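# Four arms: relocate ball to post, rack both bars

## Task

Take the ball sitting on one of the long bars and set it in the cup of the upright post that is currently empty; place each of the two long bars into its own forked stand; at the finish the remaining ball must also be resting on its post. Everything must stay in place by itself, with no robot holding it, and at the end every gripper should have released and the arms should be pulled back out of the way.

## Robot and tools

Setup: four identical i2rt Big YAM arms named arm1, arm2, arm3 and arm4. Each has six revolute joints, a two-finger gripper and a wrist camera (arm1_cam_wrist to arm4_cam_wrist). A fixed room camera, cam_high, overlooks the scene. The hand reaches roughly 1.0 m from the joint-1 axis at full extension. Joints move at different speeds, so the hand may sweep a wide, curved path between two postures.

Frames: one shared scene frame, origin on the floor, +z up. The hand point is midway between the fingertips; the hand z axis runs along the fingers and the fingers open along its y axis. Each arm's foot pose is real but never printed. With joints 1 and 6 at 0 and the hand level and pointing forward, the wrist camera sits above the hand looking at the fingertips.

execute_actions: argument "actions" is a list holding exactly one action object or nothing. The action object has one optional key per arm ("arm1".."arm4"), each containing "joints", a dict of absolute targets by name, not offsets. Names and ranges: joint1_rad -2.879 to 2.879 (base yaw, positive counter-clockwise seen from above, 0 faces the way the foot faces); joint2_rad 0 to 3.141 (shoulder, 0 has the upper arm pointing back roughly level, increasing lifts it up then forward); joint3_rad 0 to 3.019 (elbow, 0 folded, increasing opens); joint4_rad -1.692 to 1.57 (hand pitch, positive tilts fingers up); joint5_rad -1.57 to 1.57 (hand swing, positive toward the arm's right); joint6_rad -2.094 to 2.094 (hand roll, positive clockwise viewed from behind the hand); gripper_m 0 to 0.093 metres between fingertips. Angles are radians. Tolerances for counting a joint as arrived: ±0.045, ±0.14, ±0.09, ±0.055, ±0.03, ±0.035 rad and ±0.003 m. All named motions begin together and may finish at different moments. Joints or arms you omit may keep driving toward earlier targets. Optional "cameras" picks which images return (names above or "all"; omitted/null means all, [] means none). An unknown key, camera name or out-of-range number rejects the whole call with no motion. An empty actions list just reports state and pictures. Grip force is about 50 to 62 N per pad, lower on some grippers.

wait: "seconds" 0 to 10; commands nothing, the scene keeps running, returns state and images. zoom_image: "camera" plus "region" [x0, y0, x1, y1] in pixels of that camera's most recent full image, top-left origin, at most 504x504; wrist images are 504x504 fisheye, cam_high is 672x504. finished_scene: "scene" integer; irreversible; it reports success and may hand over a new task.

Reading results: joint_positions gives current joint values; the "pictures" line lists cameras in image order. joint_status tells how each commanded motion ended: reached, "off_target" (resting short and maybe still pressing), "contact_stop" or "time_out" (it holds where it stopped, though a timed-out joint may keep a target within 0.375, 0.375, 0.113, 0.225, 0.075, 0.3 rad of its position for joints 1-6 and continue pressing, and will resume if unblocked), "not_followed" (a self/inter-arm collision check withheld that arm's joint targets; gripper commands still run; the arm may retry those targets on later actions until given ones that pass). A "joint command not followed" line, often with "cause:", marks that case; empty calls never show it. on_its_own lists uncommanded behaviour, where "held at" is the held target, not the actual position. Joint torques are raw drive outputs per arm joint, with per-unit offset, scale and noise, so treat them as rough. MOTOR HOT appears from 85 °C; at 100 °C an OVER-TEMPERATURE FAULT drops that arm, and its unreached keys read "limit_stop_at_motor_heat" (resend the target). Holding loads or pushing against things heats motors, even while you are deliberating. Heat partly persists into a following scene.

Practical notes: to relieve a joint that is pressing, command its reported position. A joint carrying weight may sag. Tiny target changes might produce no movement. The arm does not halt on contact and can push hard. The simulation continues while you think; the robots hold your last command meanwhile. Loose objects can occasionally be nudged by outside disturbances.

Avoid: clamping two robots together (fails and ends the run) or hard collisions between them; the collision check ignores fingers, gripper housings and wrist cameras and may react late, and no state line reports robot-robot contact (object contact does not count). Never knock items off the work area or onto the floor. Avoid dropping, slipping, slamming or forcing things. Before finishing, open the grippers, back the arms away, and confirm the bars sit in their stands and both balls sit on posts unsupported. Shorter total robot motion is better.

Each tool is called after ">>>" by a JSON object that holds its "op" and its "data", one argument or row to a line.

## Session

>>> {"op": "execute_actions", "data": {
  "actions": []
}}

Scene clock: 0.00 s.
Joint torques (N m, as the arm reports them, + toward a larger angle): no reading
arm1.joint_positions: joint1_rad=+0.136 joint2_rad=+0.607 joint3_rad=+1.361 joint4_rad=-1.197 joint5_rad=-0.192 joint6_rad=-0.304 gripper_m=+0.095
arm1.joint_status: not commanded
arm1.hand: x=+1.2131 y=-0.0819 z=+1.3952 quat_wxyz=(-0.047, -0.804, -0.256, +0.535) (m; scene frame)
arm2.joint_positions: joint1_rad=-0.046 joint2_rad=+0.503 joint3_rad=+1.422 joint4_rad=-1.326 joint5_rad=-0.298 joint6_rad=+0.234 gripper_m=+0.094
arm2.joint_status: not commanded
arm2.hand: x=+0.0397 y=+1.2684 z=+1.3496 quat_wxyz=(-0.498, -0.612, -0.565, +0.243) (m; scene frame)
arm3.joint_positions: joint1_rad=-0.494 joint2_rad=+0.613 joint3_rad=+1.400 joint4_rad=-1.176 joint5_rad=-0.049 joint6_rad=+0.310 gripper_m=+0.094
arm3.joint_status: not commanded
arm3.hand: x=-1.2271 y=-0.1105 z=+1.4078 quat_wxyz=(-0.556, -0.315, -0.769, +0.036) (m; scene frame)
arm4.joint_positions: joint1_rad=+0.050 joint2_rad=+0.521 joint3_rad=+1.334 joint4_rad=-1.435 joint5_rad=+0.143 joint6_rad=-0.402 gripper_m=+0.094
arm4.joint_status: not commanded
arm4.hand: x=+0.0220 y=-1.2541 z=+1.2730 quat_wxyz=(-0.409, +0.729, -0.513, -0.197) (m; scene frame)
pictures: arm1_cam_wrist, arm2_cam_wrist, arm3_cam_wrist, arm4_cam_wrist, cam_high
Images, in order (width x height): arm1_cam_wrist 504x504, arm2_cam_wrist 504x504, arm3_cam_wrist 504x504, arm4_cam_wrist 504x504, cam_high 672x504.

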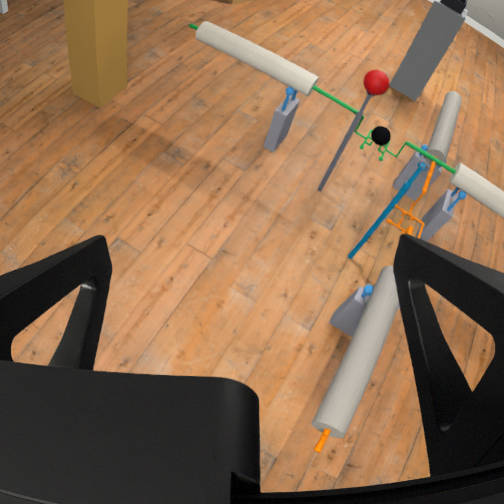

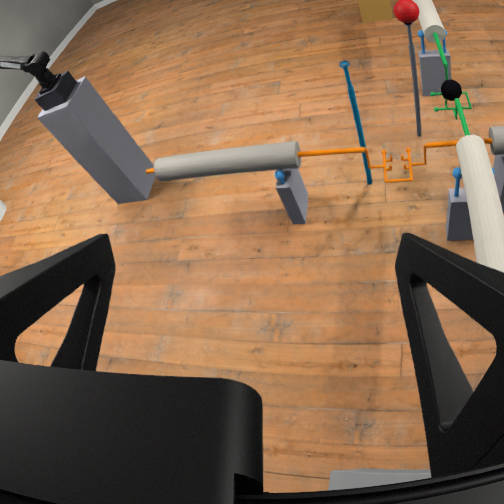

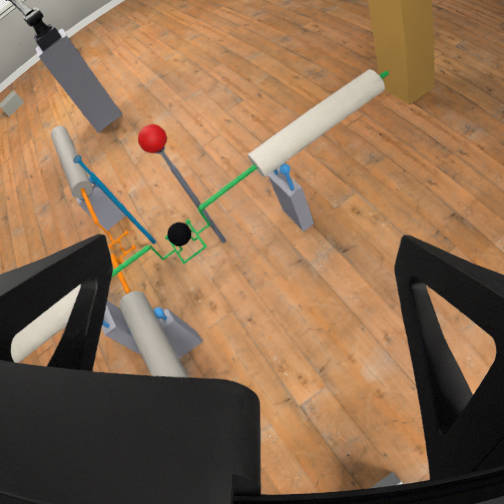

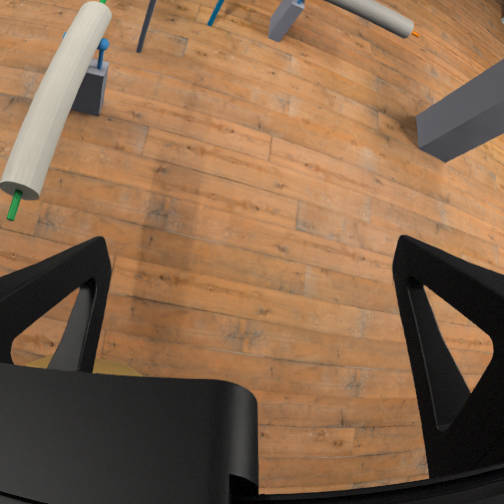

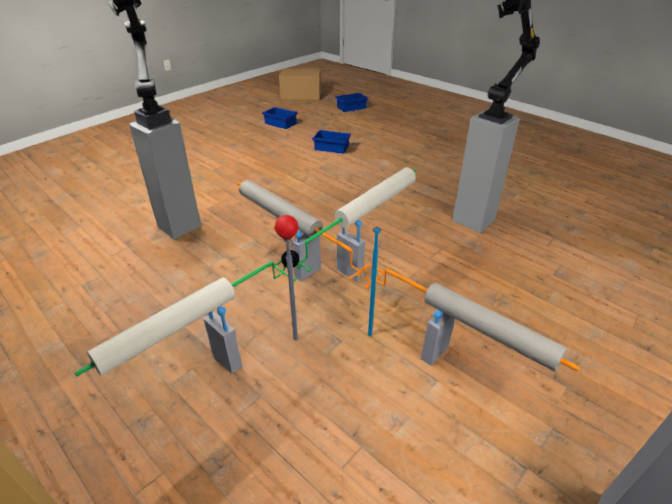

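>>> {"op": "zoom_image", "data": {
  "camera": "cam_high",
  "region": [200, 190, 480, 400]
}}

>>> {"op": "zoom_image", "data": {
  "camera": "arm3_cam_wrist",
  "region": [40, 110, 340, 350]
}}

>>> {"op": "zoom_image", "data": {
  "camera": "arm2_cam_wrist",
  "region": [264, 0, 504, 240]
}}

Region (200, 190, 480, 400) of cam_high's 672x504 image, scaled by 1.800, with more detail than that image has; it fills the top 378 rows of this view, and the rest is white.

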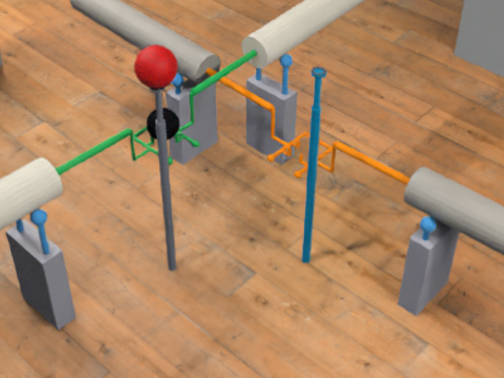

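Region (40, 110, 340, 350) of arm3_cam_wrist's 504x504 image, scaled by 1.680, with more detail than that image has; it fills the top 403 rows of this view, and the rest is white.

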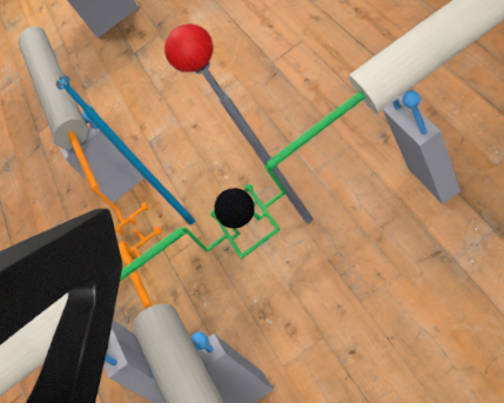

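Region (264, 0, 504, 240) of arm2_cam_wrist's 504x504 image, scaled by 2.100, with more detail than that image has.

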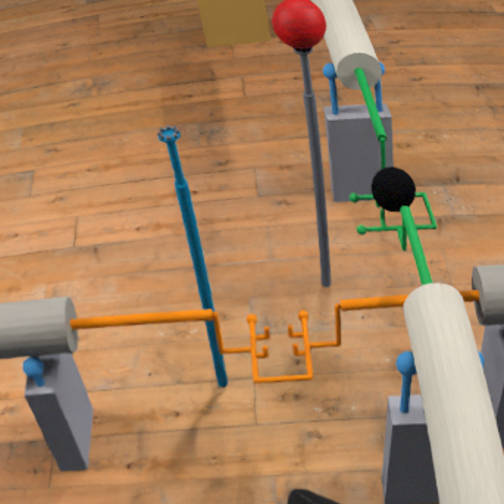

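>>> {"op": "execute_actions", "data": {
  "actions": [
    {"arm4":{"joints":{"joint1_rad":0,"joint2_rad":1.57,"joint3_rad":1.57,"joint4_rad":-1.57,"joint5_rad":0,"joint6_rad":0}},"arm2":{"joints":{"joint1_rad":0,"joint2_rad":1.57,"joint3_rad":1.0,"joint4_rad":-1.0,"joint5_rad":0,"joint6_rad":0}},"arm1":{"joints":{"joint1_rad":0,"joint2_rad":1.2,"joint3_rad":1.2,"joint4_rad":0,"joint5_rad":0,"joint6_rad":0}},"arm3":{"joints":{"joint1_rad":0,"joint2_rad":1.2,"joint3_rad":1.2,"joint4_rad":-0.4,"joint5_rad":0,"joint6_rad":0}}}
  ]
}}

Scene clock: 3.83 s.
Joint torques (N m, as the arm reports them, + toward a larger angle): arm1=[ -1.82 -12.22  11.61   3.08   0.22   0.05] | arm2=[ 1.08 -9.89  9.79  0.84  0.19 -0.06] | arm3=[ -0.16 -10.49  13.72   2.83  -0.04  -0.2 ] | arm4=[ -0.47 -18.1    9.36   0.05  -0.13   0.14]
arm1.joint_positions: joint1_rad=+0.001 joint2_rad=+1.208 joint3_rad=+1.178 joint4_rad=-0.021 joint5_rad=-0.002 joint6_rad=-0.009 gripper_m=+0.095
arm1.joint_status: all done
arm1.hand: x=+0.8723 y=-0.0339 z=+1.3207 quat_wxyz=(-0.013, -0.724, -0.026, +0.689) (m; scene frame)
arm2.joint_positions: joint1_rad=-0.006 joint2_rad=+1.573 joint3_rad=+0.975 joint4_rad=-1.018 joint5_rad=-0.004 joint6_rad=+0.009 gripper_m=+0.094
arm2.joint_status: all done
arm2.hand: x=+0.0015 y=+1.0542 z=+0.8136 quat_wxyz=(+0.016, -0.708, -0.705, -0.024) (m; scene frame)
arm3.joint_positions: joint1_rad=+0.002 joint2_rad=+1.223 joint3_rad=+1.163 joint4_rad=-0.424 joint5_rad=+0.000 joint6_rad=+0.009 gripper_m=+0.094
arm3.joint_status: all done
arm3.hand: x=-0.8931 y=-0.0036 z=+1.1969 quat_wxyz=(-0.515, -0.007, -0.857, +0.001) (m; scene frame)
arm4.joint_positions: joint1_rad=+0.013 joint2_rad=+1.580 joint3_rad=+1.547 joint4_rad=-1.562 joint5_rad=+0.004 joint6_rad=-0.014 gripper_m=+0.094
arm4.joint_status: all done
arm4.hand: x=+0.0120 y=-0.9775 z=+1.0063 quat_wxyz=(+0.012, +0.704, -0.710, +0.015) (m; scene frame)
pictures: arm1_cam_wrist, arm2_cam_wrist, arm3_cam_wrist, arm4_cam_wrist, cam_high
Images, in order (width x height): arm1_cam_wrist 504x504, arm2_cam_wrist 504x504, arm3_cam_wrist 504x504, arm4_cam_wrist 504x504, cam_high 672x504.

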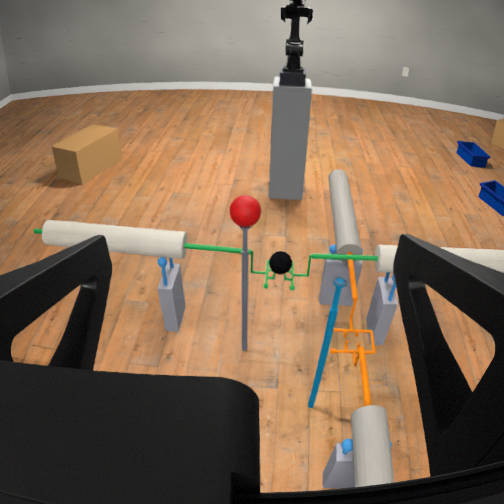

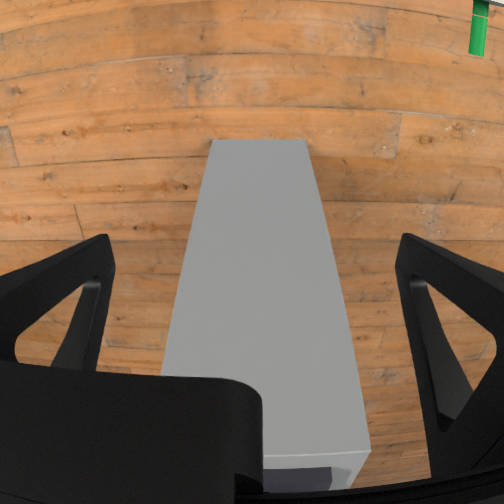

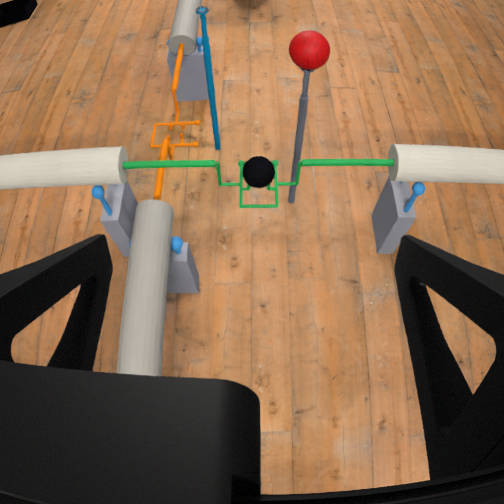

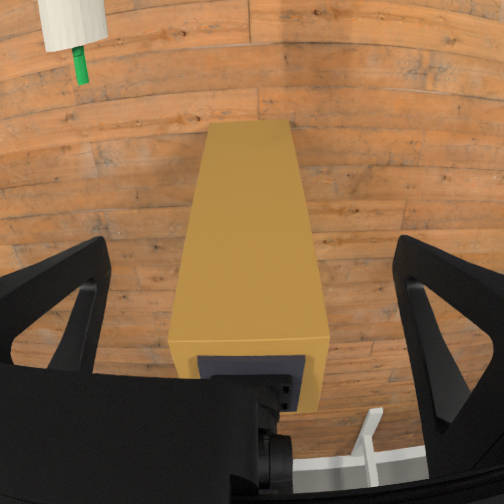

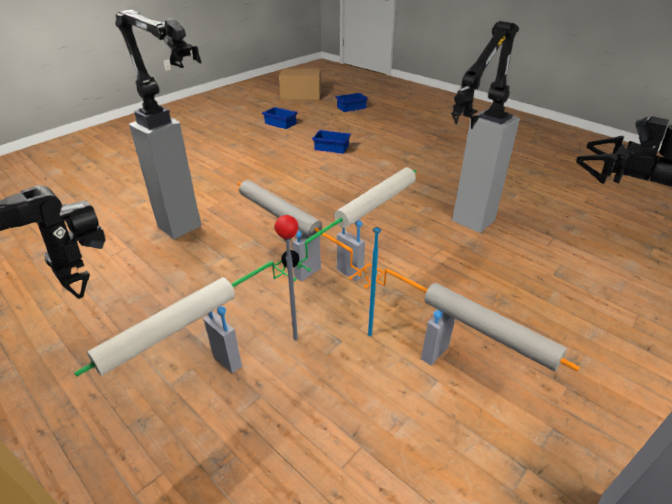

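>>> {"op": "execute_actions", "data": {
  "actions": [
    {"arm4":{"joints":{"joint1_rad":0.45,"joint2_rad":2.1,"joint3_rad":1.4,"joint4_rad":-0.84,"joint6_rad":0.45}},"arm2":{"joints":{"joint1_rad":-0.45,"joint2_rad":2.1,"joint3_rad":1.4,"joint4_rad":-0.84,"joint6_rad":-0.45}}}
  ]
}}

Scene clock: 5.93 s.
Joint torques (N m, as the arm reports them, + toward a larger angle): arm1=[ -1.86 -12.31  11.6    3.02   0.2    0.04] | arm2=[  0.9  -16.89   9.84   0.48  -0.09  -0.09] | arm3=[  0.83 -10.62  13.56   2.57  -0.06  -0.14] | arm4=[ -0.31 -23.     7.21   0.86   0.1    0.12]
arm1.joint_positions: joint1_rad=+0.001 joint2_rad=+1.208 joint3_rad=+1.178 joint4_rad=-0.021 joint5_rad=-0.002 joint6_rad=-0.009 gripper_m=+0.095
arm1.joint_status: not commanded
arm1.hand: x=+0.8723 y=-0.0339 z=+1.3207 quat_wxyz=(-0.013, -0.724, -0.026, +0.689) (m; scene frame)
arm2.joint_positions: joint1_rad=-0.449 joint2_rad=+2.126 joint3_rad=+1.365 joint4_rad=-0.846 joint5_rad=+0.000 joint6_rad=-0.441 gripper_m=+0.094
arm2.joint_status: all done
arm2.hand: x=-0.2322 y=+0.9560 z=+0.6699 quat_wxyz=(+0.007, -0.706, -0.708, -0.023) (m; scene frame)
arm3.joint_positions: joint1_rad=+0.002 joint2_rad=+1.223 joint3_rad=+1.163 joint4_rad=-0.424 joint5_rad=+0.000 joint6_rad=+0.009 gripper_m=+0.094
arm3.joint_status: not commanded
arm3.hand: x=-0.8931 y=-0.0036 z=+1.1969 quat_wxyz=(-0.515, -0.007, -0.857, +0.001) (m; scene frame)
arm4.joint_positions: joint1_rad=+0.459 joint2_rad=+2.106 joint3_rad=+1.377 joint4_rad=-0.849 joint5_rad=+0.000 joint6_rad=+0.435 gripper_m=+0.094
arm4.joint_status: all done
arm4.hand: x=-0.2278 y=-0.9432 z=+0.6767 quat_wxyz=(+0.006, +0.703, -0.712, +0.008) (m; scene frame)
pictures: arm1_cam_wrist, arm2_cam_wrist, arm3_cam_wrist, arm4_cam_wrist, cam_high
Images, in order (width x height): arm1_cam_wrist 504x504, arm2_cam_wrist 504x504, arm3_cam_wrist 504x504, arm4_cam_wrist 504x504, cam_high 672x504.

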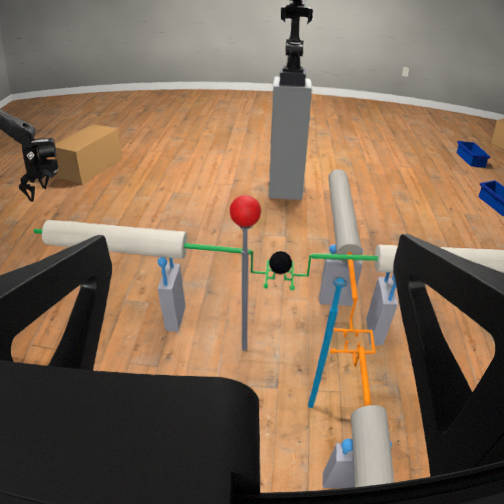

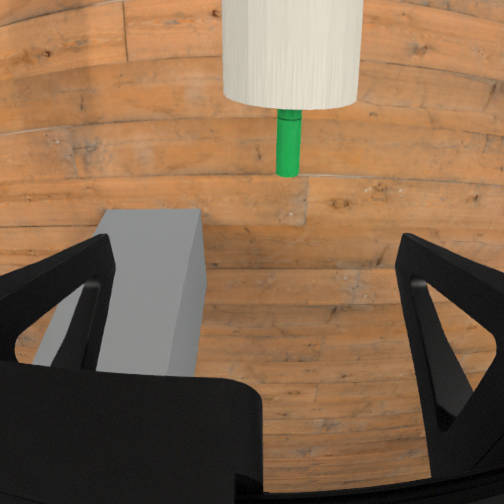

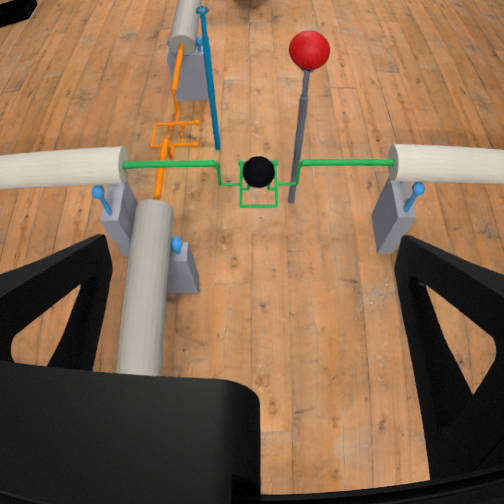

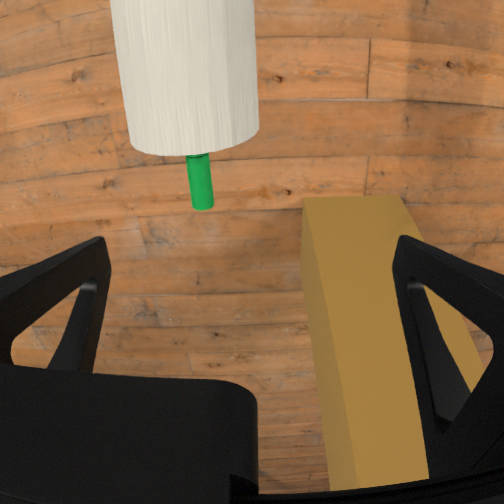

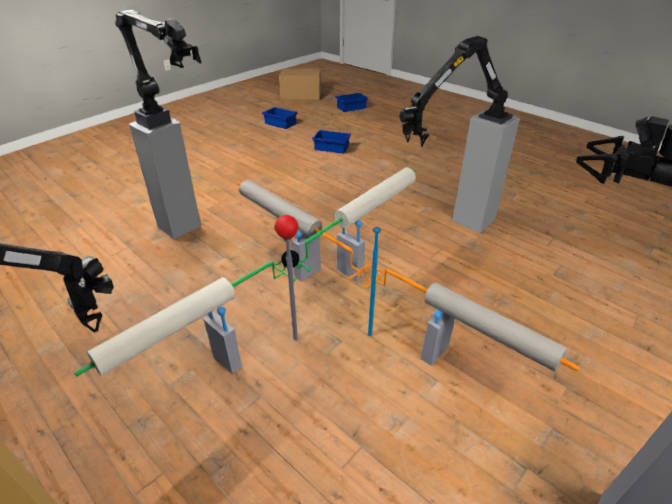

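>>> {"op": "execute_actions", "data": {
  "actions": [
    {"arm4":{"joints":{"joint1_rad":0.56,"joint2_rad":2.27,"joint3_rad":1.325,"joint4_rad":-0.58,"joint6_rad":0.57}},"arm2":{"joints":{"joint1_rad":-0.503,"joint2_rad":2.285,"joint3_rad":1.37,"joint4_rad":-0.59,"joint6_rad":-0.51}}}
  ],
  "cameras": ["arm2_cam_wrist","arm4_cam_wrist","cam_high"]
}}

Scene clock: 8.40 s.
Joint torques (N m, as the arm reports them, + toward a larger angle): arm1=[ -1.89 -12.25  11.62   3.1    0.21   0.03] | arm2=[  1.15 -17.67   6.91   0.99  -0.07  -0.06] | arm3=[  0.82 -11.6   13.4    2.69   0.    -0.17] | arm4=[ -0.33 -23.97   5.35   0.9    0.05   0.15]
arm1.joint_positions: joint1_rad=+0.001 joint2_rad=+1.208 joint3_rad=+1.178 joint4_rad=-0.021 joint5_rad=-0.002 joint6_rad=-0.009 gripper_m=+0.095
arm1.joint_status: not commanded
arm1.hand: x=+0.8723 y=-0.0339 z=+1.3207 quat_wxyz=(-0.013, -0.724, -0.026, +0.689) (m; scene frame)
arm2.joint_positions: joint1_rad=-0.508 joint2_rad=+2.314 joint3_rad=+1.354 joint4_rad=-0.609 joint5_rad=+0.000 joint6_rad=-0.501 gripper_m=+0.094
arm2.joint_status: all done
arm2.hand: x=-0.2603 y=+0.9710 z=+0.5670 quat_wxyz=(+0.001, -0.706, -0.709, -0.005) (m; scene frame)
arm3.joint_positions: joint1_rad=+0.002 joint2_rad=+1.223 joint3_rad=+1.163 joint4_rad=-0.424 joint5_rad=+0.000 joint6_rad=+0.009 gripper_m=+0.094
arm3.joint_status: not commanded
arm3.hand: x=-0.8931 y=-0.0036 z=+1.1969 quat_wxyz=(-0.515, -0.007, -0.857, +0.001) (m; scene frame)
arm4.joint_positions: joint1_rad=+0.570 joint2_rad=+2.283 joint3_rad=+1.310 joint4_rad=-0.589 joint5_rad=+0.000 joint6_rad=+0.555 gripper_m=+0.094
arm4.joint_status: all done
arm4.hand: x=-0.2728 y=-0.9898 z=+0.5667 quat_wxyz=(+0.004, +0.699, -0.715, +0.001) (m; scene frame)
pictures: arm2_cam_wrist, arm4_cam_wrist, cam_high
Images, in order (width x height): arm2_cam_wrist 504x504, arm4_cam_wrist 504x504, cam_high 672x504.

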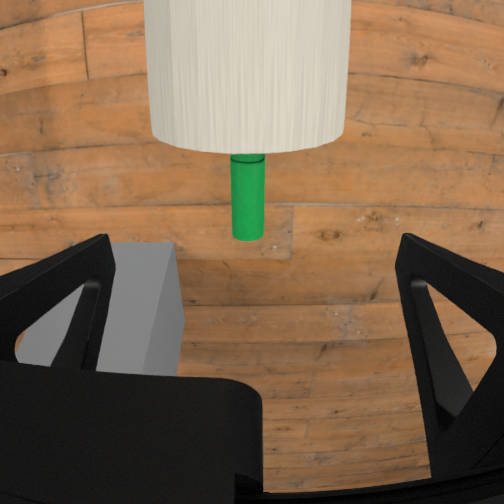

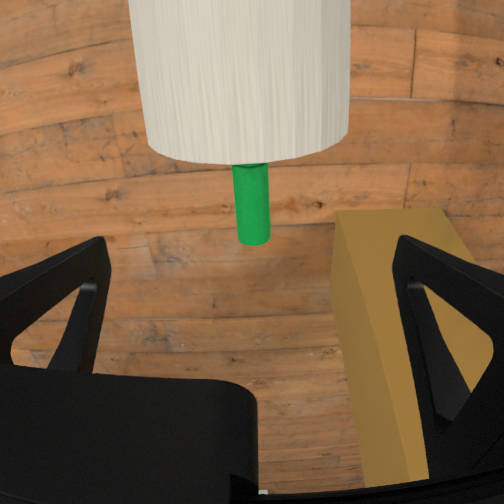

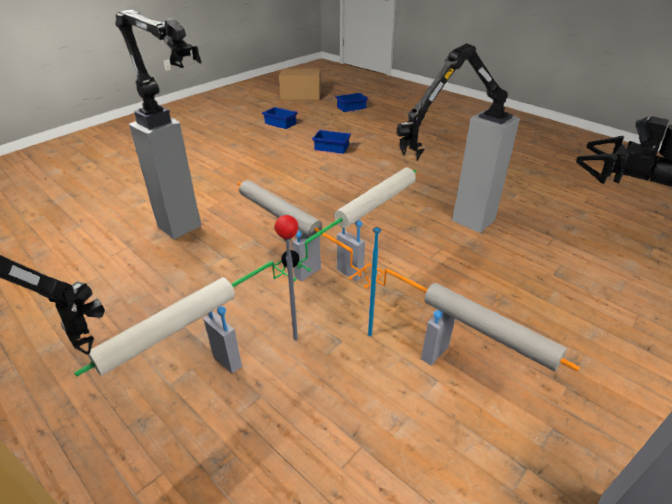

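>>> {"op": "execute_actions", "data": {
  "actions": [
    {"arm4":{"joints":{"joint1_rad":0.59,"joint2_rad":2.381,"joint3_rad":1.277,"joint4_rad":-0.43,"joint6_rad":0.6}},"arm2":{"joints":{"joint1_rad":-0.525,"joint2_rad":2.395,"joint3_rad":1.32,"joint4_rad":-0.432,"joint6_rad":-0.535}}}
  ],
  "cameras": ["arm2_cam_wrist","arm4_cam_wrist","cam_high"]
}}

Scene clock: 9.90 s.
Joint torques (N m, as the arm reports them, + toward a larger angle): arm1=[ -1.88 -12.22  11.59   3.02   0.2    0.05] | arm2=[ -0.13 -16.87   5.42   1.02  -0.09  -0.07] | arm3=[  0.53 -11.64  13.6    2.87  -0.08  -0.15] | arm4=[  1.6  -23.02   3.89   0.96   0.08   0.13]
arm1.joint_positions: joint1_rad=+0.001 joint2_rad=+1.208 joint3_rad=+1.178 joint4_rad=-0.021 joint5_rad=-0.002 joint6_rad=-0.009 gripper_m=+0.095
arm1.joint_status: not commanded
arm1.hand: x=+0.8723 y=-0.0339 z=+1.3207 quat_wxyz=(-0.013, -0.724, -0.026, +0.689) (m; scene frame)
arm2.joint_positions: joint1_rad=-0.518 joint2_rad=+2.408 joint3_rad=+1.310 joint4_rad=-0.451 joint5_rad=+0.000 joint6_rad=-0.527 gripper_m=+0.094
arm2.joint_status: all done
arm2.hand: x=-0.2552 y=+0.9917 z=+0.5103 quat_wxyz=(-0.002, -0.700, -0.714, +0.004) (m; scene frame)
arm3.joint_positions: joint1_rad=+0.002 joint2_rad=+1.223 joint3_rad=+1.163 joint4_rad=-0.424 joint5_rad=+0.000 joint6_rad=+0.009 gripper_m=+0.094
arm3.joint_status: not commanded
arm3.hand: x=-0.8931 y=-0.0036 z=+1.1969 quat_wxyz=(-0.515, -0.007, -0.857, +0.001) (m; scene frame)
arm4.joint_positions: joint1_rad=+0.575 joint2_rad=+2.386 joint3_rad=+1.269 joint4_rad=-0.439 joint5_rad=+0.000 joint6_rad=+0.586 gripper_m=+0.094
arm4.joint_status: all done
arm4.hand: x=-0.2636 y=-1.0116 z=+0.5075 quat_wxyz=(+0.003, +0.690, -0.723, -0.001) (m; scene frame)
pictures: arm2_cam_wrist, arm4_cam_wrist, cam_high
Images, in order (width x height): arm2_cam_wrist 504x504, arm4_cam_wrist 504x504, cam_high 672x504.

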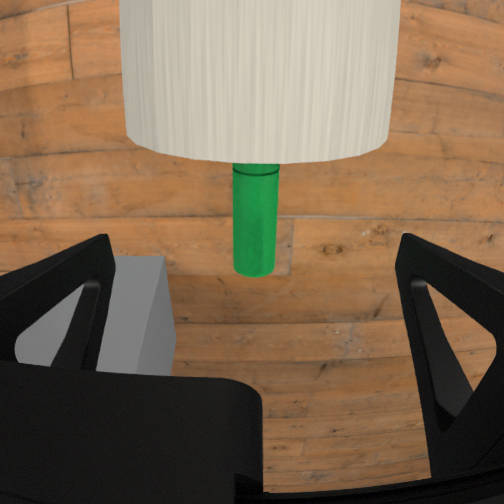

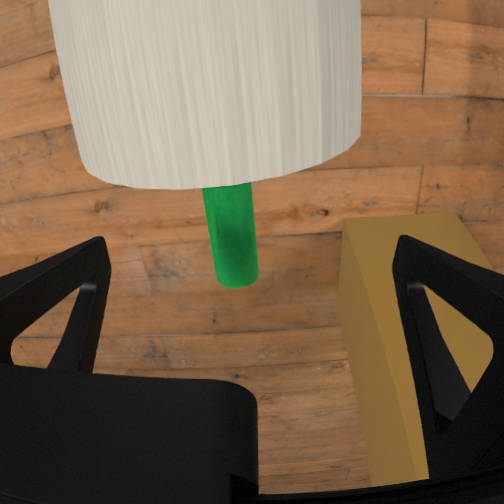

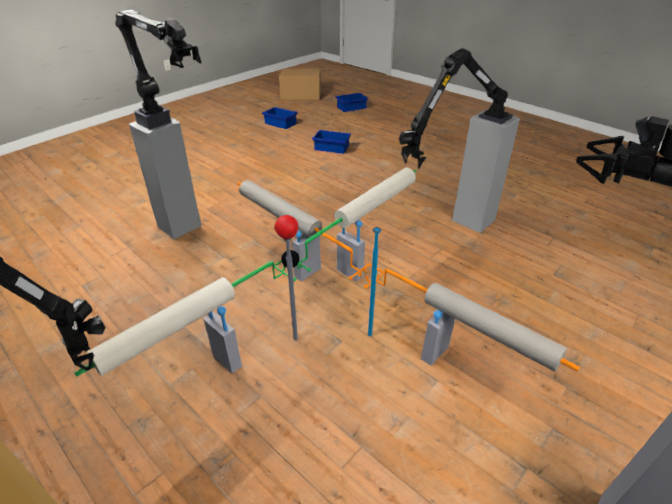

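>>> {"op": "execute_actions", "data": {
  "actions": [
    {"arm4":{"joints":{"joint1_rad":0.625,"joint2_rad":2.5,"joint3_rad":1.31,"joint4_rad":-0.35,"joint6_rad":0.61}},"arm2":{"joints":{"joint1_rad":-0.54,"joint2_rad":2.527,"joint3_rad":1.375,"joint4_rad":-0.367,"joint6_rad":-0.535}}}
  ],
  "cameras": ["arm2_cam_wrist","arm4_cam_wrist"]
}}

Scene clock: 11.63 s.
Joint torques (N m, as the arm reports them, + toward a larger angle): arm1=[ -1.82 -12.14  11.61   3.04   0.2    0.05] | arm2=[  0.   -16.87   4.85   0.85  -0.07  -0.09] | arm3=[  0.6  -12.44  13.44   2.81  -0.05  -0.2 ] | arm4=[  0.74 -22.46   3.39   0.78   0.11   0.14]
arm1.joint_positions: joint1_rad=+0.001 joint2_rad=+1.208 joint3_rad=+1.178 joint4_rad=-0.021 joint5_rad=-0.002 joint6_rad=-0.009 gripper_m=+0.095
arm1.joint_status: not commanded
arm1.hand: x=+0.8723 y=-0.0339 z=+1.3207 quat_wxyz=(-0.013, -0.724, -0.026, +0.689) (m; scene frame)
arm2.joint_positions: joint1_rad=-0.534 joint2_rad=+2.543 joint3_rad=+1.365 joint4_rad=-0.380 joint5_rad=+0.000 joint6_rad=-0.527 gripper_m=+0.094
arm2.joint_status: all done
arm2.hand: x=-0.2594 y=+1.0017 z=+0.4516 quat_wxyz=(+0.000, -0.706, -0.708, -0.001) (m; scene frame)
arm3.joint_positions: joint1_rad=+0.002 joint2_rad=+1.223 joint3_rad=+1.163 joint4_rad=-0.424 joint5_rad=+0.000 joint6_rad=+0.009 gripper_m=+0.094
arm3.joint_status: not commanded
arm3.hand: x=-0.8931 y=-0.0036 z=+1.1969 quat_wxyz=(-0.515, -0.007, -0.857, +0.001) (m; scene frame)
arm4.joint_positions: joint1_rad=+0.620 joint2_rad=+2.504 joint3_rad=+1.303 joint4_rad=-0.356 joint5_rad=+0.000 joint6_rad=+0.596 gripper_m=+0.094
arm4.joint_status: all done
arm4.hand: x=-0.2795 y=-1.0302 z=+0.4557 quat_wxyz=(+0.003, +0.703, -0.711, -0.002) (m; scene frame)
pictures: arm2_cam_wrist, arm4_cam_wrist
Images, in order (width x height): arm2_cam_wrist 504x504, arm4_cam_wrist 504x504.

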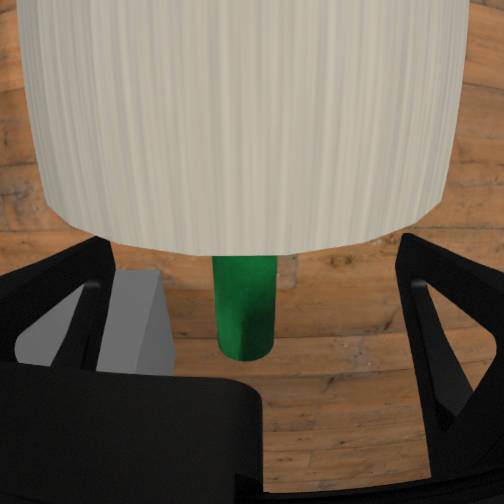

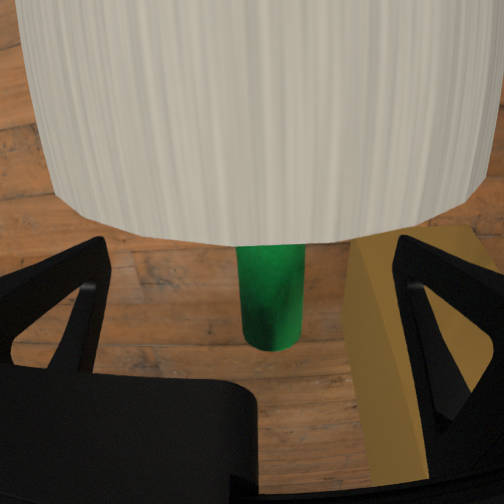

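>>> {"op": "execute_actions", "data": {
  "actions": [
    {"arm4":{"joints":{"joint1_rad":0.6,"joint2_rad":2.53,"joint4_rad":-0.325}},"arm2":{"joints":{"joint2_rad":2.555,"joint4_rad":-0.345}}}
  ],
  "cameras": []
}}

>>> {"op": "execute_actions", "data": {
  "actions": [
    {"arm4":{"joints":{"gripper_m":0}},"arm2":{"joints":{"gripper_m":0}}}
  ],
  "cameras": ["arm2_cam_wrist","arm4_cam_wrist","cam_high"]
}}

Scene clock: 12.63 s.
Joint torques (N m, as the arm reports them, + toward a larger angle): arm1=[ -1.92 -12.13  11.59   3.04   0.21   0.03] | arm2=[ -0.1  -15.3    4.86   1.12  -0.07  -0.08] | arm3=[  0.16 -11.09  13.49   2.79  -0.08  -0.23] | arm4=[ -0.44 -21.29   3.24   0.96   0.11   0.1 ]
arm1.joint_positions: joint1_rad=+0.001 joint2_rad=+1.208 joint3_rad=+1.178 joint4_rad=-0.021 joint5_rad=-0.002 joint6_rad=-0.009 gripper_m=+0.095
arm1.joint_status: not commanded
arm1.hand: x=+0.8723 y=-0.0339 z=+1.3207 quat_wxyz=(-0.013, -0.724, -0.026, +0.689) (m; scene frame)
arm2.joint_positions: joint1_rad=-0.534 joint2_rad=+2.545 joint3_rad=+1.365 joint4_rad=-0.364 joint5_rad=+0.000 joint6_rad=-0.527 gripper_m=+0.094
arm2.joint_status: all done
arm2.hand: x=-0.2609 y=+0.9991 z=+0.4506 quat_wxyz=(-0.002, -0.706, -0.708, +0.006) (m; scene frame)
arm3.joint_positions: joint1_rad=+0.002 joint2_rad=+1.223 joint3_rad=+1.163 joint4_rad=-0.424 joint5_rad=+0.000 joint6_rad=+0.009 gripper_m=+0.094
arm3.joint_status: not commanded
arm3.hand: x=-0.8931 y=-0.0036 z=+1.1969 quat_wxyz=(-0.515, -0.007, -0.857, +0.001) (m; scene frame)
arm4.joint_positions: joint1_rad=+0.614 joint2_rad=+2.513 joint3_rad=+1.303 joint4_rad=-0.335 joint5_rad=+0.000 joint6_rad=+0.596 gripper_m=+0.094
arm4.joint_status: all done
arm4.hand: x=-0.2777 y=-1.0273 z=+0.4517 quat_wxyz=(+0.002, +0.701, -0.713, -0.008) (m; scene frame)
pictures: none
No camera images: the call's "cameras" was empty. Leave "cameras" out to get every camera's image.

Scene clock: 13.37 s.
Joint torques (N m, as the arm reports them, + toward a larger angle): arm1=[ -1.91 -12.3   11.56   3.05   0.22   0.04] | arm2=[ -0.56 -15.07   5.12   1.11   0.32  -0.05] | arm3=[  0.47 -11.6   13.55   2.84  -0.03  -0.21] | arm4=[  0.38 -20.64   3.43   1.    -0.12   0.27]
arm1.joint_positions: joint1_rad=+0.001 joint2_rad=+1.208 joint3_rad=+1.178 joint4_rad=-0.021 joint5_rad=-0.002 joint6_rad=-0.009 gripper_m=+0.095
arm1.joint_status: not commanded
arm1.hand: x=+0.8723 y=-0.0339 z=+1.3207 quat_wxyz=(-0.013, -0.724, -0.026, +0.689) (m; scene frame)
arm2.joint_positions: joint1_rad=-0.531 joint2_rad=+2.546 joint3_rad=+1.362 joint4_rad=-0.364 joint5_rad=-0.009 joint6_rad=-0.527 gripper_m=+0.019
arm2.joint_status: gripper_m off_target (ended at +0.019, target +0.000)
arm2.hand: x=-0.2569 y=+0.9991 z=+0.4500 quat_wxyz=(-0.006, -0.705, -0.710, +0.004) (m; scene frame)
arm3.joint_positions: joint1_rad=+0.002 joint2_rad=+1.223 joint3_rad=+1.163 joint4_rad=-0.424 joint5_rad=+0.000 joint6_rad=+0.009 gripper_m=+0.094
arm3.joint_status: not commanded
arm3.hand: x=-0.8931 y=-0.0036 z=+1.1969 quat_wxyz=(-0.515, -0.007, -0.857, +0.001) (m; scene frame)
arm4.joint_positions: joint1_rad=+0.610 joint2_rad=+2.513 joint3_rad=+1.300 joint4_rad=-0.336 joint5_rad=+0.005 joint6_rad=+0.584 gripper_m=+0.018
arm4.joint_status: gripper_m off_target (ended at +0.018, target +0.000)
arm4.hand: x=-0.2737 y=-1.0275 z=+0.4510 quat_wxyz=(+0.000, +0.703, -0.711, -0.005) (m; scene frame)
pictures: arm2_cam_wrist, arm4_cam_wrist, cam_high
Images, in order (width x height): arm2_cam_wrist 504x504, arm4_cam_wrist 504x504, cam_high 672x504.

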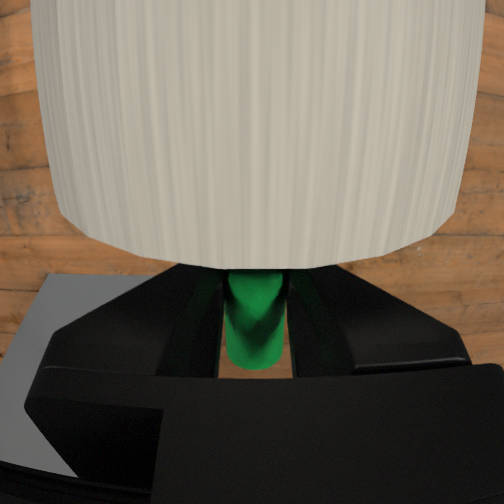

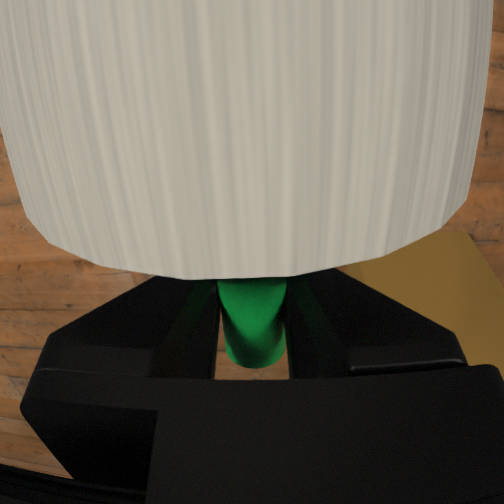

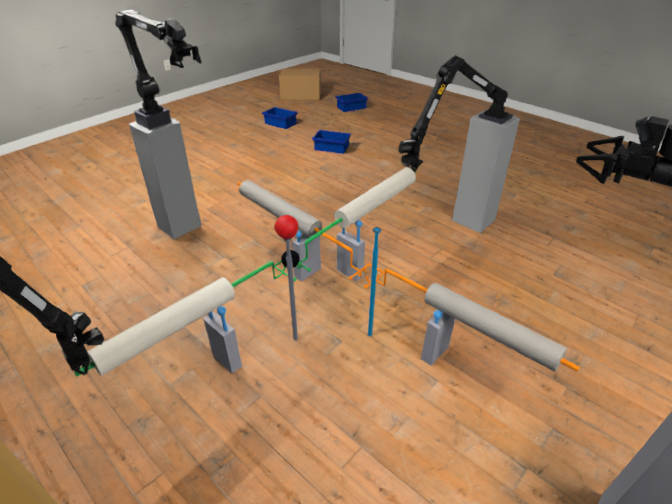

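>>> {"op": "execute_actions", "data": {
  "actions": [
    {"arm4":{"joints":{"joint1_rad":0.61,"joint2_rad":2.25,"joint3_rad":1.225,"joint4_rad":-0.508}},"arm2":{"joints":{"joint1_rad":-0.531,"joint2_rad":2.275,"joint3_rad":1.28,"joint4_rad":-0.52}}}
  ]
}}

Scene clock: 15.00 s.
Joint torques (N m, as the arm reports them, + toward a larger angle): arm1=[ -1.7  -12.38  11.56   3.08   0.2    0.03] | arm2=[  0.72 -17.77   6.23   0.03   0.    -0.07] | arm3=[  0.68 -10.55  13.57   2.74  -0.12  -0.15] | arm4=[  0.49 -23.62   4.53   0.3    0.13   0.3 ]
arm1.joint_positions: joint1_rad=+0.001 joint2_rad=+1.208 joint3_rad=+1.178 joint4_rad=-0.021 joint5_rad=-0.002 joint6_rad=-0.009 gripper_m=+0.095
arm1.joint_status: not commanded
arm1.hand: x=+0.8723 y=-0.0339 z=+1.3207 quat_wxyz=(-0.013, -0.724, -0.026, +0.689) (m; scene frame)
arm2.joint_positions: joint1_rad=-0.532 joint2_rad=+2.314 joint3_rad=+1.265 joint4_rad=-0.511 joint5_rad=-0.001 joint6_rad=-0.527 gripper_m=+0.019
arm2.joint_status: all done
arm2.hand: x=-0.2587 y=+1.0007 z=+0.5491 quat_wxyz=(-0.001, -0.705, -0.709, -0.001) (m; scene frame)
arm3.joint_positions: joint1_rad=+0.002 joint2_rad=+1.223 joint3_rad=+1.163 joint4_rad=-0.424 joint5_rad=+0.000 joint6_rad=+0.009 gripper_m=+0.094
arm3.joint_status: not commanded
arm3.hand: x=-0.8931 y=-0.0036 z=+1.1969 quat_wxyz=(-0.515, -0.007, -0.857, +0.001) (m; scene frame)
arm4.joint_positions: joint1_rad=+0.609 joint2_rad=+2.269 joint3_rad=+1.215 joint4_rad=-0.505 joint5_rad=+0.000 joint6_rad=+0.581 gripper_m=+0.018
arm4.joint_status: all done
arm4.hand: x=-0.2750 y=-1.0251 z=+0.5553 quat_wxyz=(+0.004, +0.704, -0.710, +0.000) (m; scene frame)
pictures: arm1_cam_wrist, arm2_cam_wrist, arm3_cam_wrist, arm4_cam_wrist, cam_high
Images, in order (width x height): arm1_cam_wrist 504x504, arm2_cam_wrist 504x504, arm3_cam_wrist 504x504, arm4_cam_wrist 504x504, cam_high 672x504.

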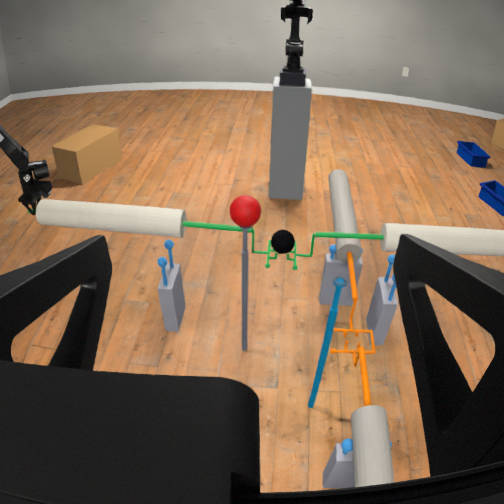

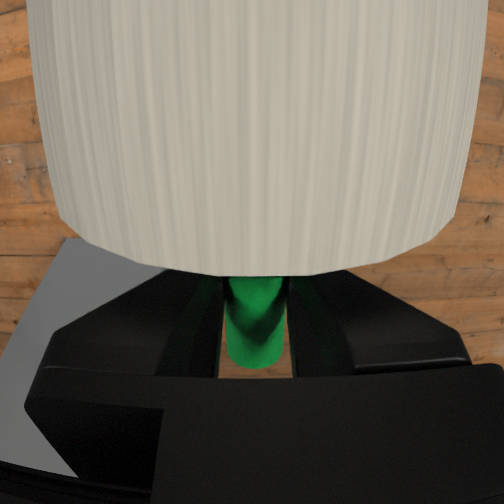

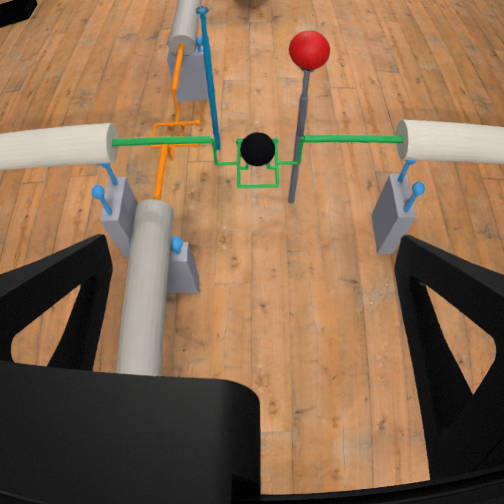

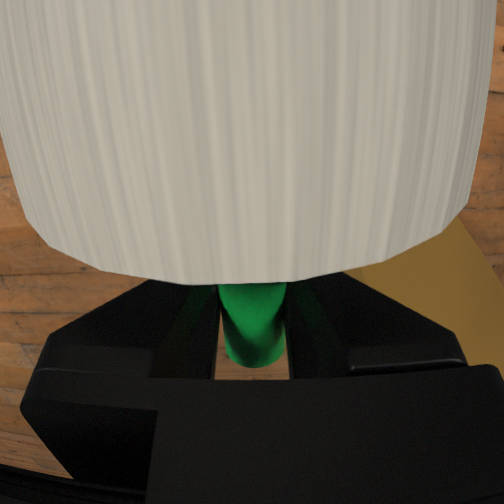

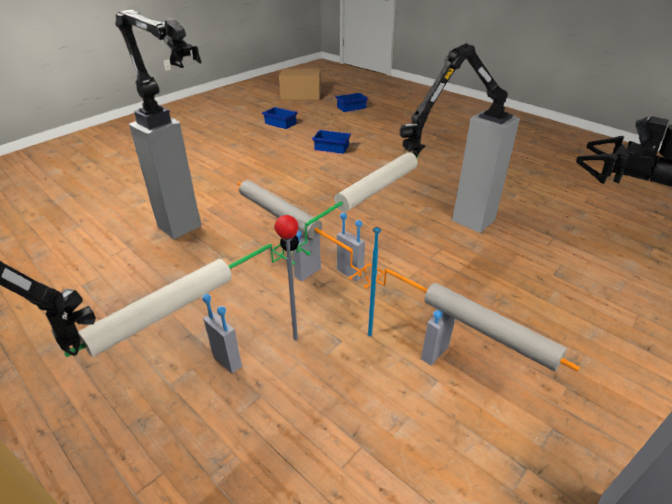

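>>> {"op": "execute_actions", "data": {
  "actions": [
    {"arm4":{"joints":{"joint1_rad":0.53,"joint2_rad":2.072,"joint3_rad":1.46,"joint4_rad":-0.92,"joint6_rad":0.5}},"arm2":{"joints":{"joint1_rad":-0.619,"joint2_rad":1.84,"joint3_rad":1.038,"joint4_rad":-0.725,"joint6_rad":-0.622}}}
  ],
  "cameras": ["cam_high"]
}}

>>> {"op": "execute_actions", "data": {
  "actions": [
    {"arm4":{"joints":{"joint1_rad":0.468,"joint2_rad":2.085,"joint3_rad":1.912,"joint4_rad":-1.362,"joint6_rad":0.44}},"arm2":{"joints":{"joint1_rad":-0.738,"joint2_rad":1.44,"joint3_rad":0.996,"joint4_rad":-1.087,"joint6_rad":-0.74}}}
  ]
}}

Scene clock: 16.97 s.
Joint torques (N m, as the arm reports them, + toward a larger angle): arm1=[ -1.94 -12.36  11.54   3.05   0.21   0.05] | arm2=[  0.58 -13.84   8.15   0.03  -0.08  -0.04] | arm3=[  0.89 -11.16  13.55   2.92  -0.05  -0.18] | arm4=[  0.92 -24.68   8.1   -0.15   0.07   0.1 ]
arm1.joint_positions: joint1_rad=+0.001 joint2_rad=+1.208 joint3_rad=+1.178 joint4_rad=-0.021 joint5_rad=-0.002 joint6_rad=-0.009 gripper_m=+0.095
arm1.joint_status: not commanded
arm1.hand: x=+0.8723 y=-0.0339 z=+1.3207 quat_wxyz=(-0.013, -0.724, -0.026, +0.689) (m; scene frame)
arm2.joint_positions: joint1_rad=-0.621 joint2_rad=+1.869 joint3_rad=+1.017 joint4_rad=-0.713 joint5_rad=-0.001 joint6_rad=-0.617 gripper_m=+0.019
arm2.joint_status: all done
arm2.hand: x=-0.2583 y=+1.0815 z=+0.7027 quat_wxyz=(+0.000, -0.705, -0.709, -0.004) (m; scene frame)
arm3.joint_positions: joint1_rad=+0.002 joint2_rad=+1.223 joint3_rad=+1.163 joint4_rad=-0.424 joint5_rad=+0.000 joint6_rad=+0.009 gripper_m=+0.094
arm3.joint_status: not commanded
arm3.hand: x=-0.8931 y=-0.0036 z=+1.1969 quat_wxyz=(-0.515, -0.007, -0.857, +0.001) (m; scene frame)
arm4.joint_positions: joint1_rad=+0.524 joint2_rad=+2.086 joint3_rad=+1.431 joint4_rad=-0.907 joint5_rad=+0.000 joint6_rad=+0.486 gripper_m=+0.018
arm4.joint_status: all done
arm4.hand: x=-0.2677 y=-0.9446 z=+0.7035 quat_wxyz=(+0.003, +0.707, -0.707, +0.001) (m; scene frame)
pictures: cam_high
Images, in order (width x height): cam_high 672x504.

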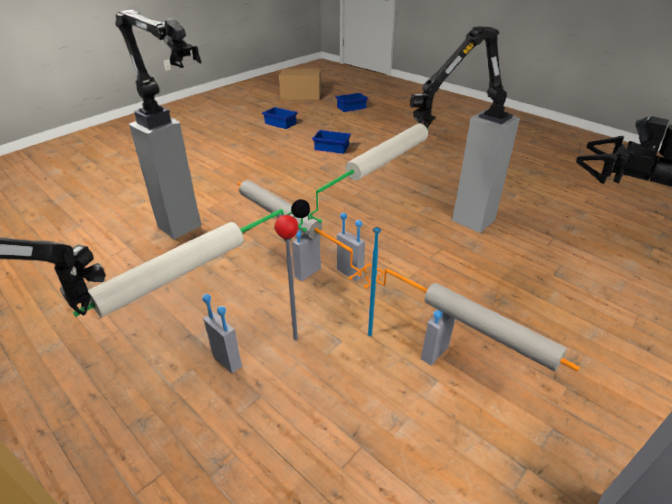

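Scene clock: 18.20 s.
Joint torques (N m, as the arm reports them, + toward a larger angle): arm1=[ -1.92 -12.37  11.56   3.09   0.21   0.05] | arm2=[  0.58 -10.63  10.45   0.2    0.01   0.01] | arm3=[ -0.29 -11.87  13.52   2.68  -0.08  -0.17] | arm4=[  0.68 -28.31  10.84  -0.89   0.07   0.18]
arm1.joint_positions: joint1_rad=+0.001 joint2_rad=+1.208 joint3_rad=+1.178 joint4_rad=-0.021 joint5_rad=-0.002 joint6_rad=-0.009 gripper_m=+0.095
arm1.joint_status: not commanded
arm1.hand: x=+0.8723 y=-0.0339 z=+1.3207 quat_wxyz=(-0.013, -0.724, -0.026, +0.689) (m; scene frame)
arm2.joint_positions: joint1_rad=-0.738 joint2_rad=+1.465 joint3_rad=+0.970 joint4_rad=-1.086 joint5_rad=-0.002 joint6_rad=-0.737 gripper_m=+0.019
arm2.joint_status: all done
arm2.hand: x=-0.2556 y=+1.1632 z=+0.8515 quat_wxyz=(+0.000, -0.704, -0.710, -0.011) (m; scene frame)
arm3.joint_positions: joint1_rad=+0.002 joint2_rad=+1.223 joint3_rad=+1.163 joint4_rad=-0.424 joint5_rad=+0.000 joint6_rad=+0.009 gripper_m=+0.094
arm3.joint_status: not commanded
arm3.hand: x=-0.8931 y=-0.0036 z=+1.1969 quat_wxyz=(-0.515, -0.007, -0.857, +0.001) (m; scene frame)
arm4.joint_positions: joint1_rad=+0.463 joint2_rad=+2.113 joint3_rad=+1.862 joint4_rad=-1.331 joint5_rad=+0.000 joint6_rad=+0.419 gripper_m=+0.018
arm4.joint_status: all done
arm4.hand: x=-0.2655 y=-0.8636 z=+0.8336 quat_wxyz=(+0.007, +0.710, -0.705, +0.010) (m; scene frame)
pictures: arm1_cam_wrist, arm2_cam_wrist, arm3_cam_wrist, arm4_cam_wrist, cam_high
Images, in order (width x height): arm1_cam_wrist 504x504, arm2_cam_wrist 504x504, arm3_cam_wrist 504x504, arm4_cam_wrist 504x504, cam_high 672x504.

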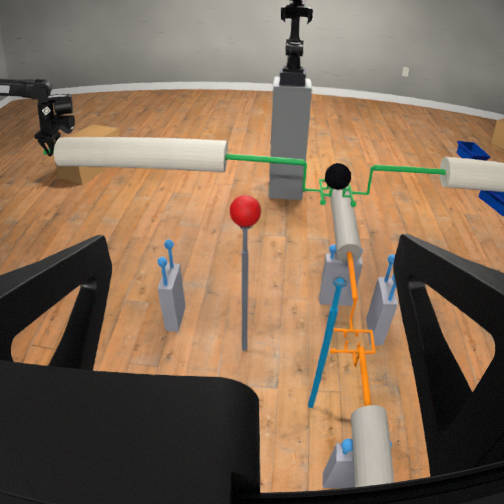

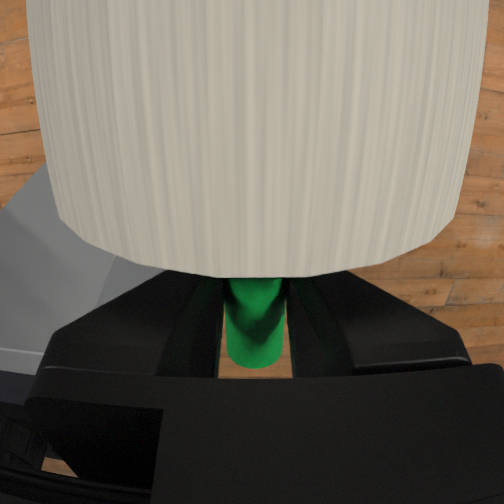

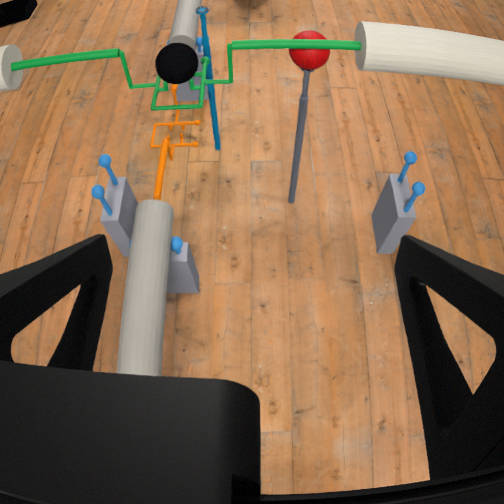

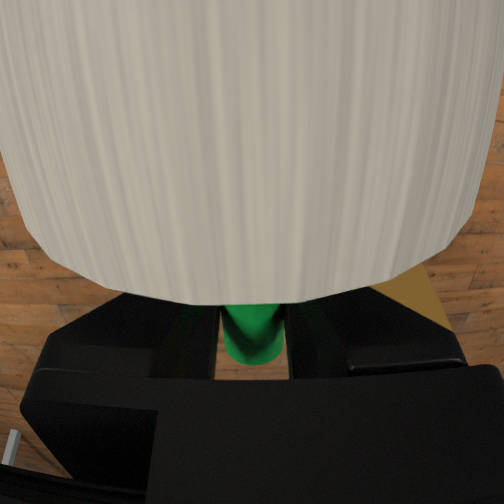

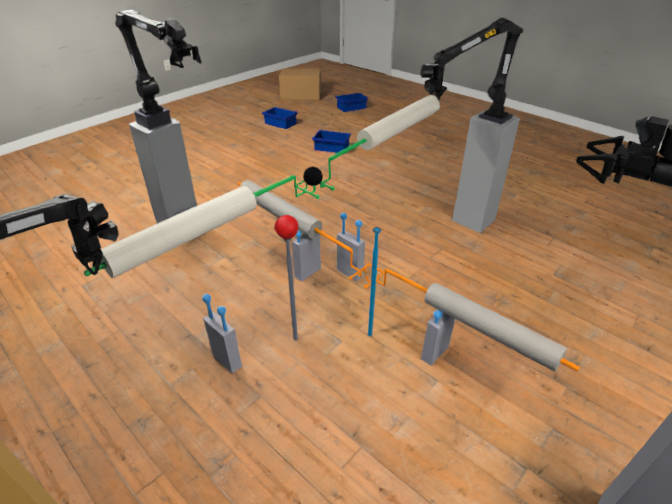

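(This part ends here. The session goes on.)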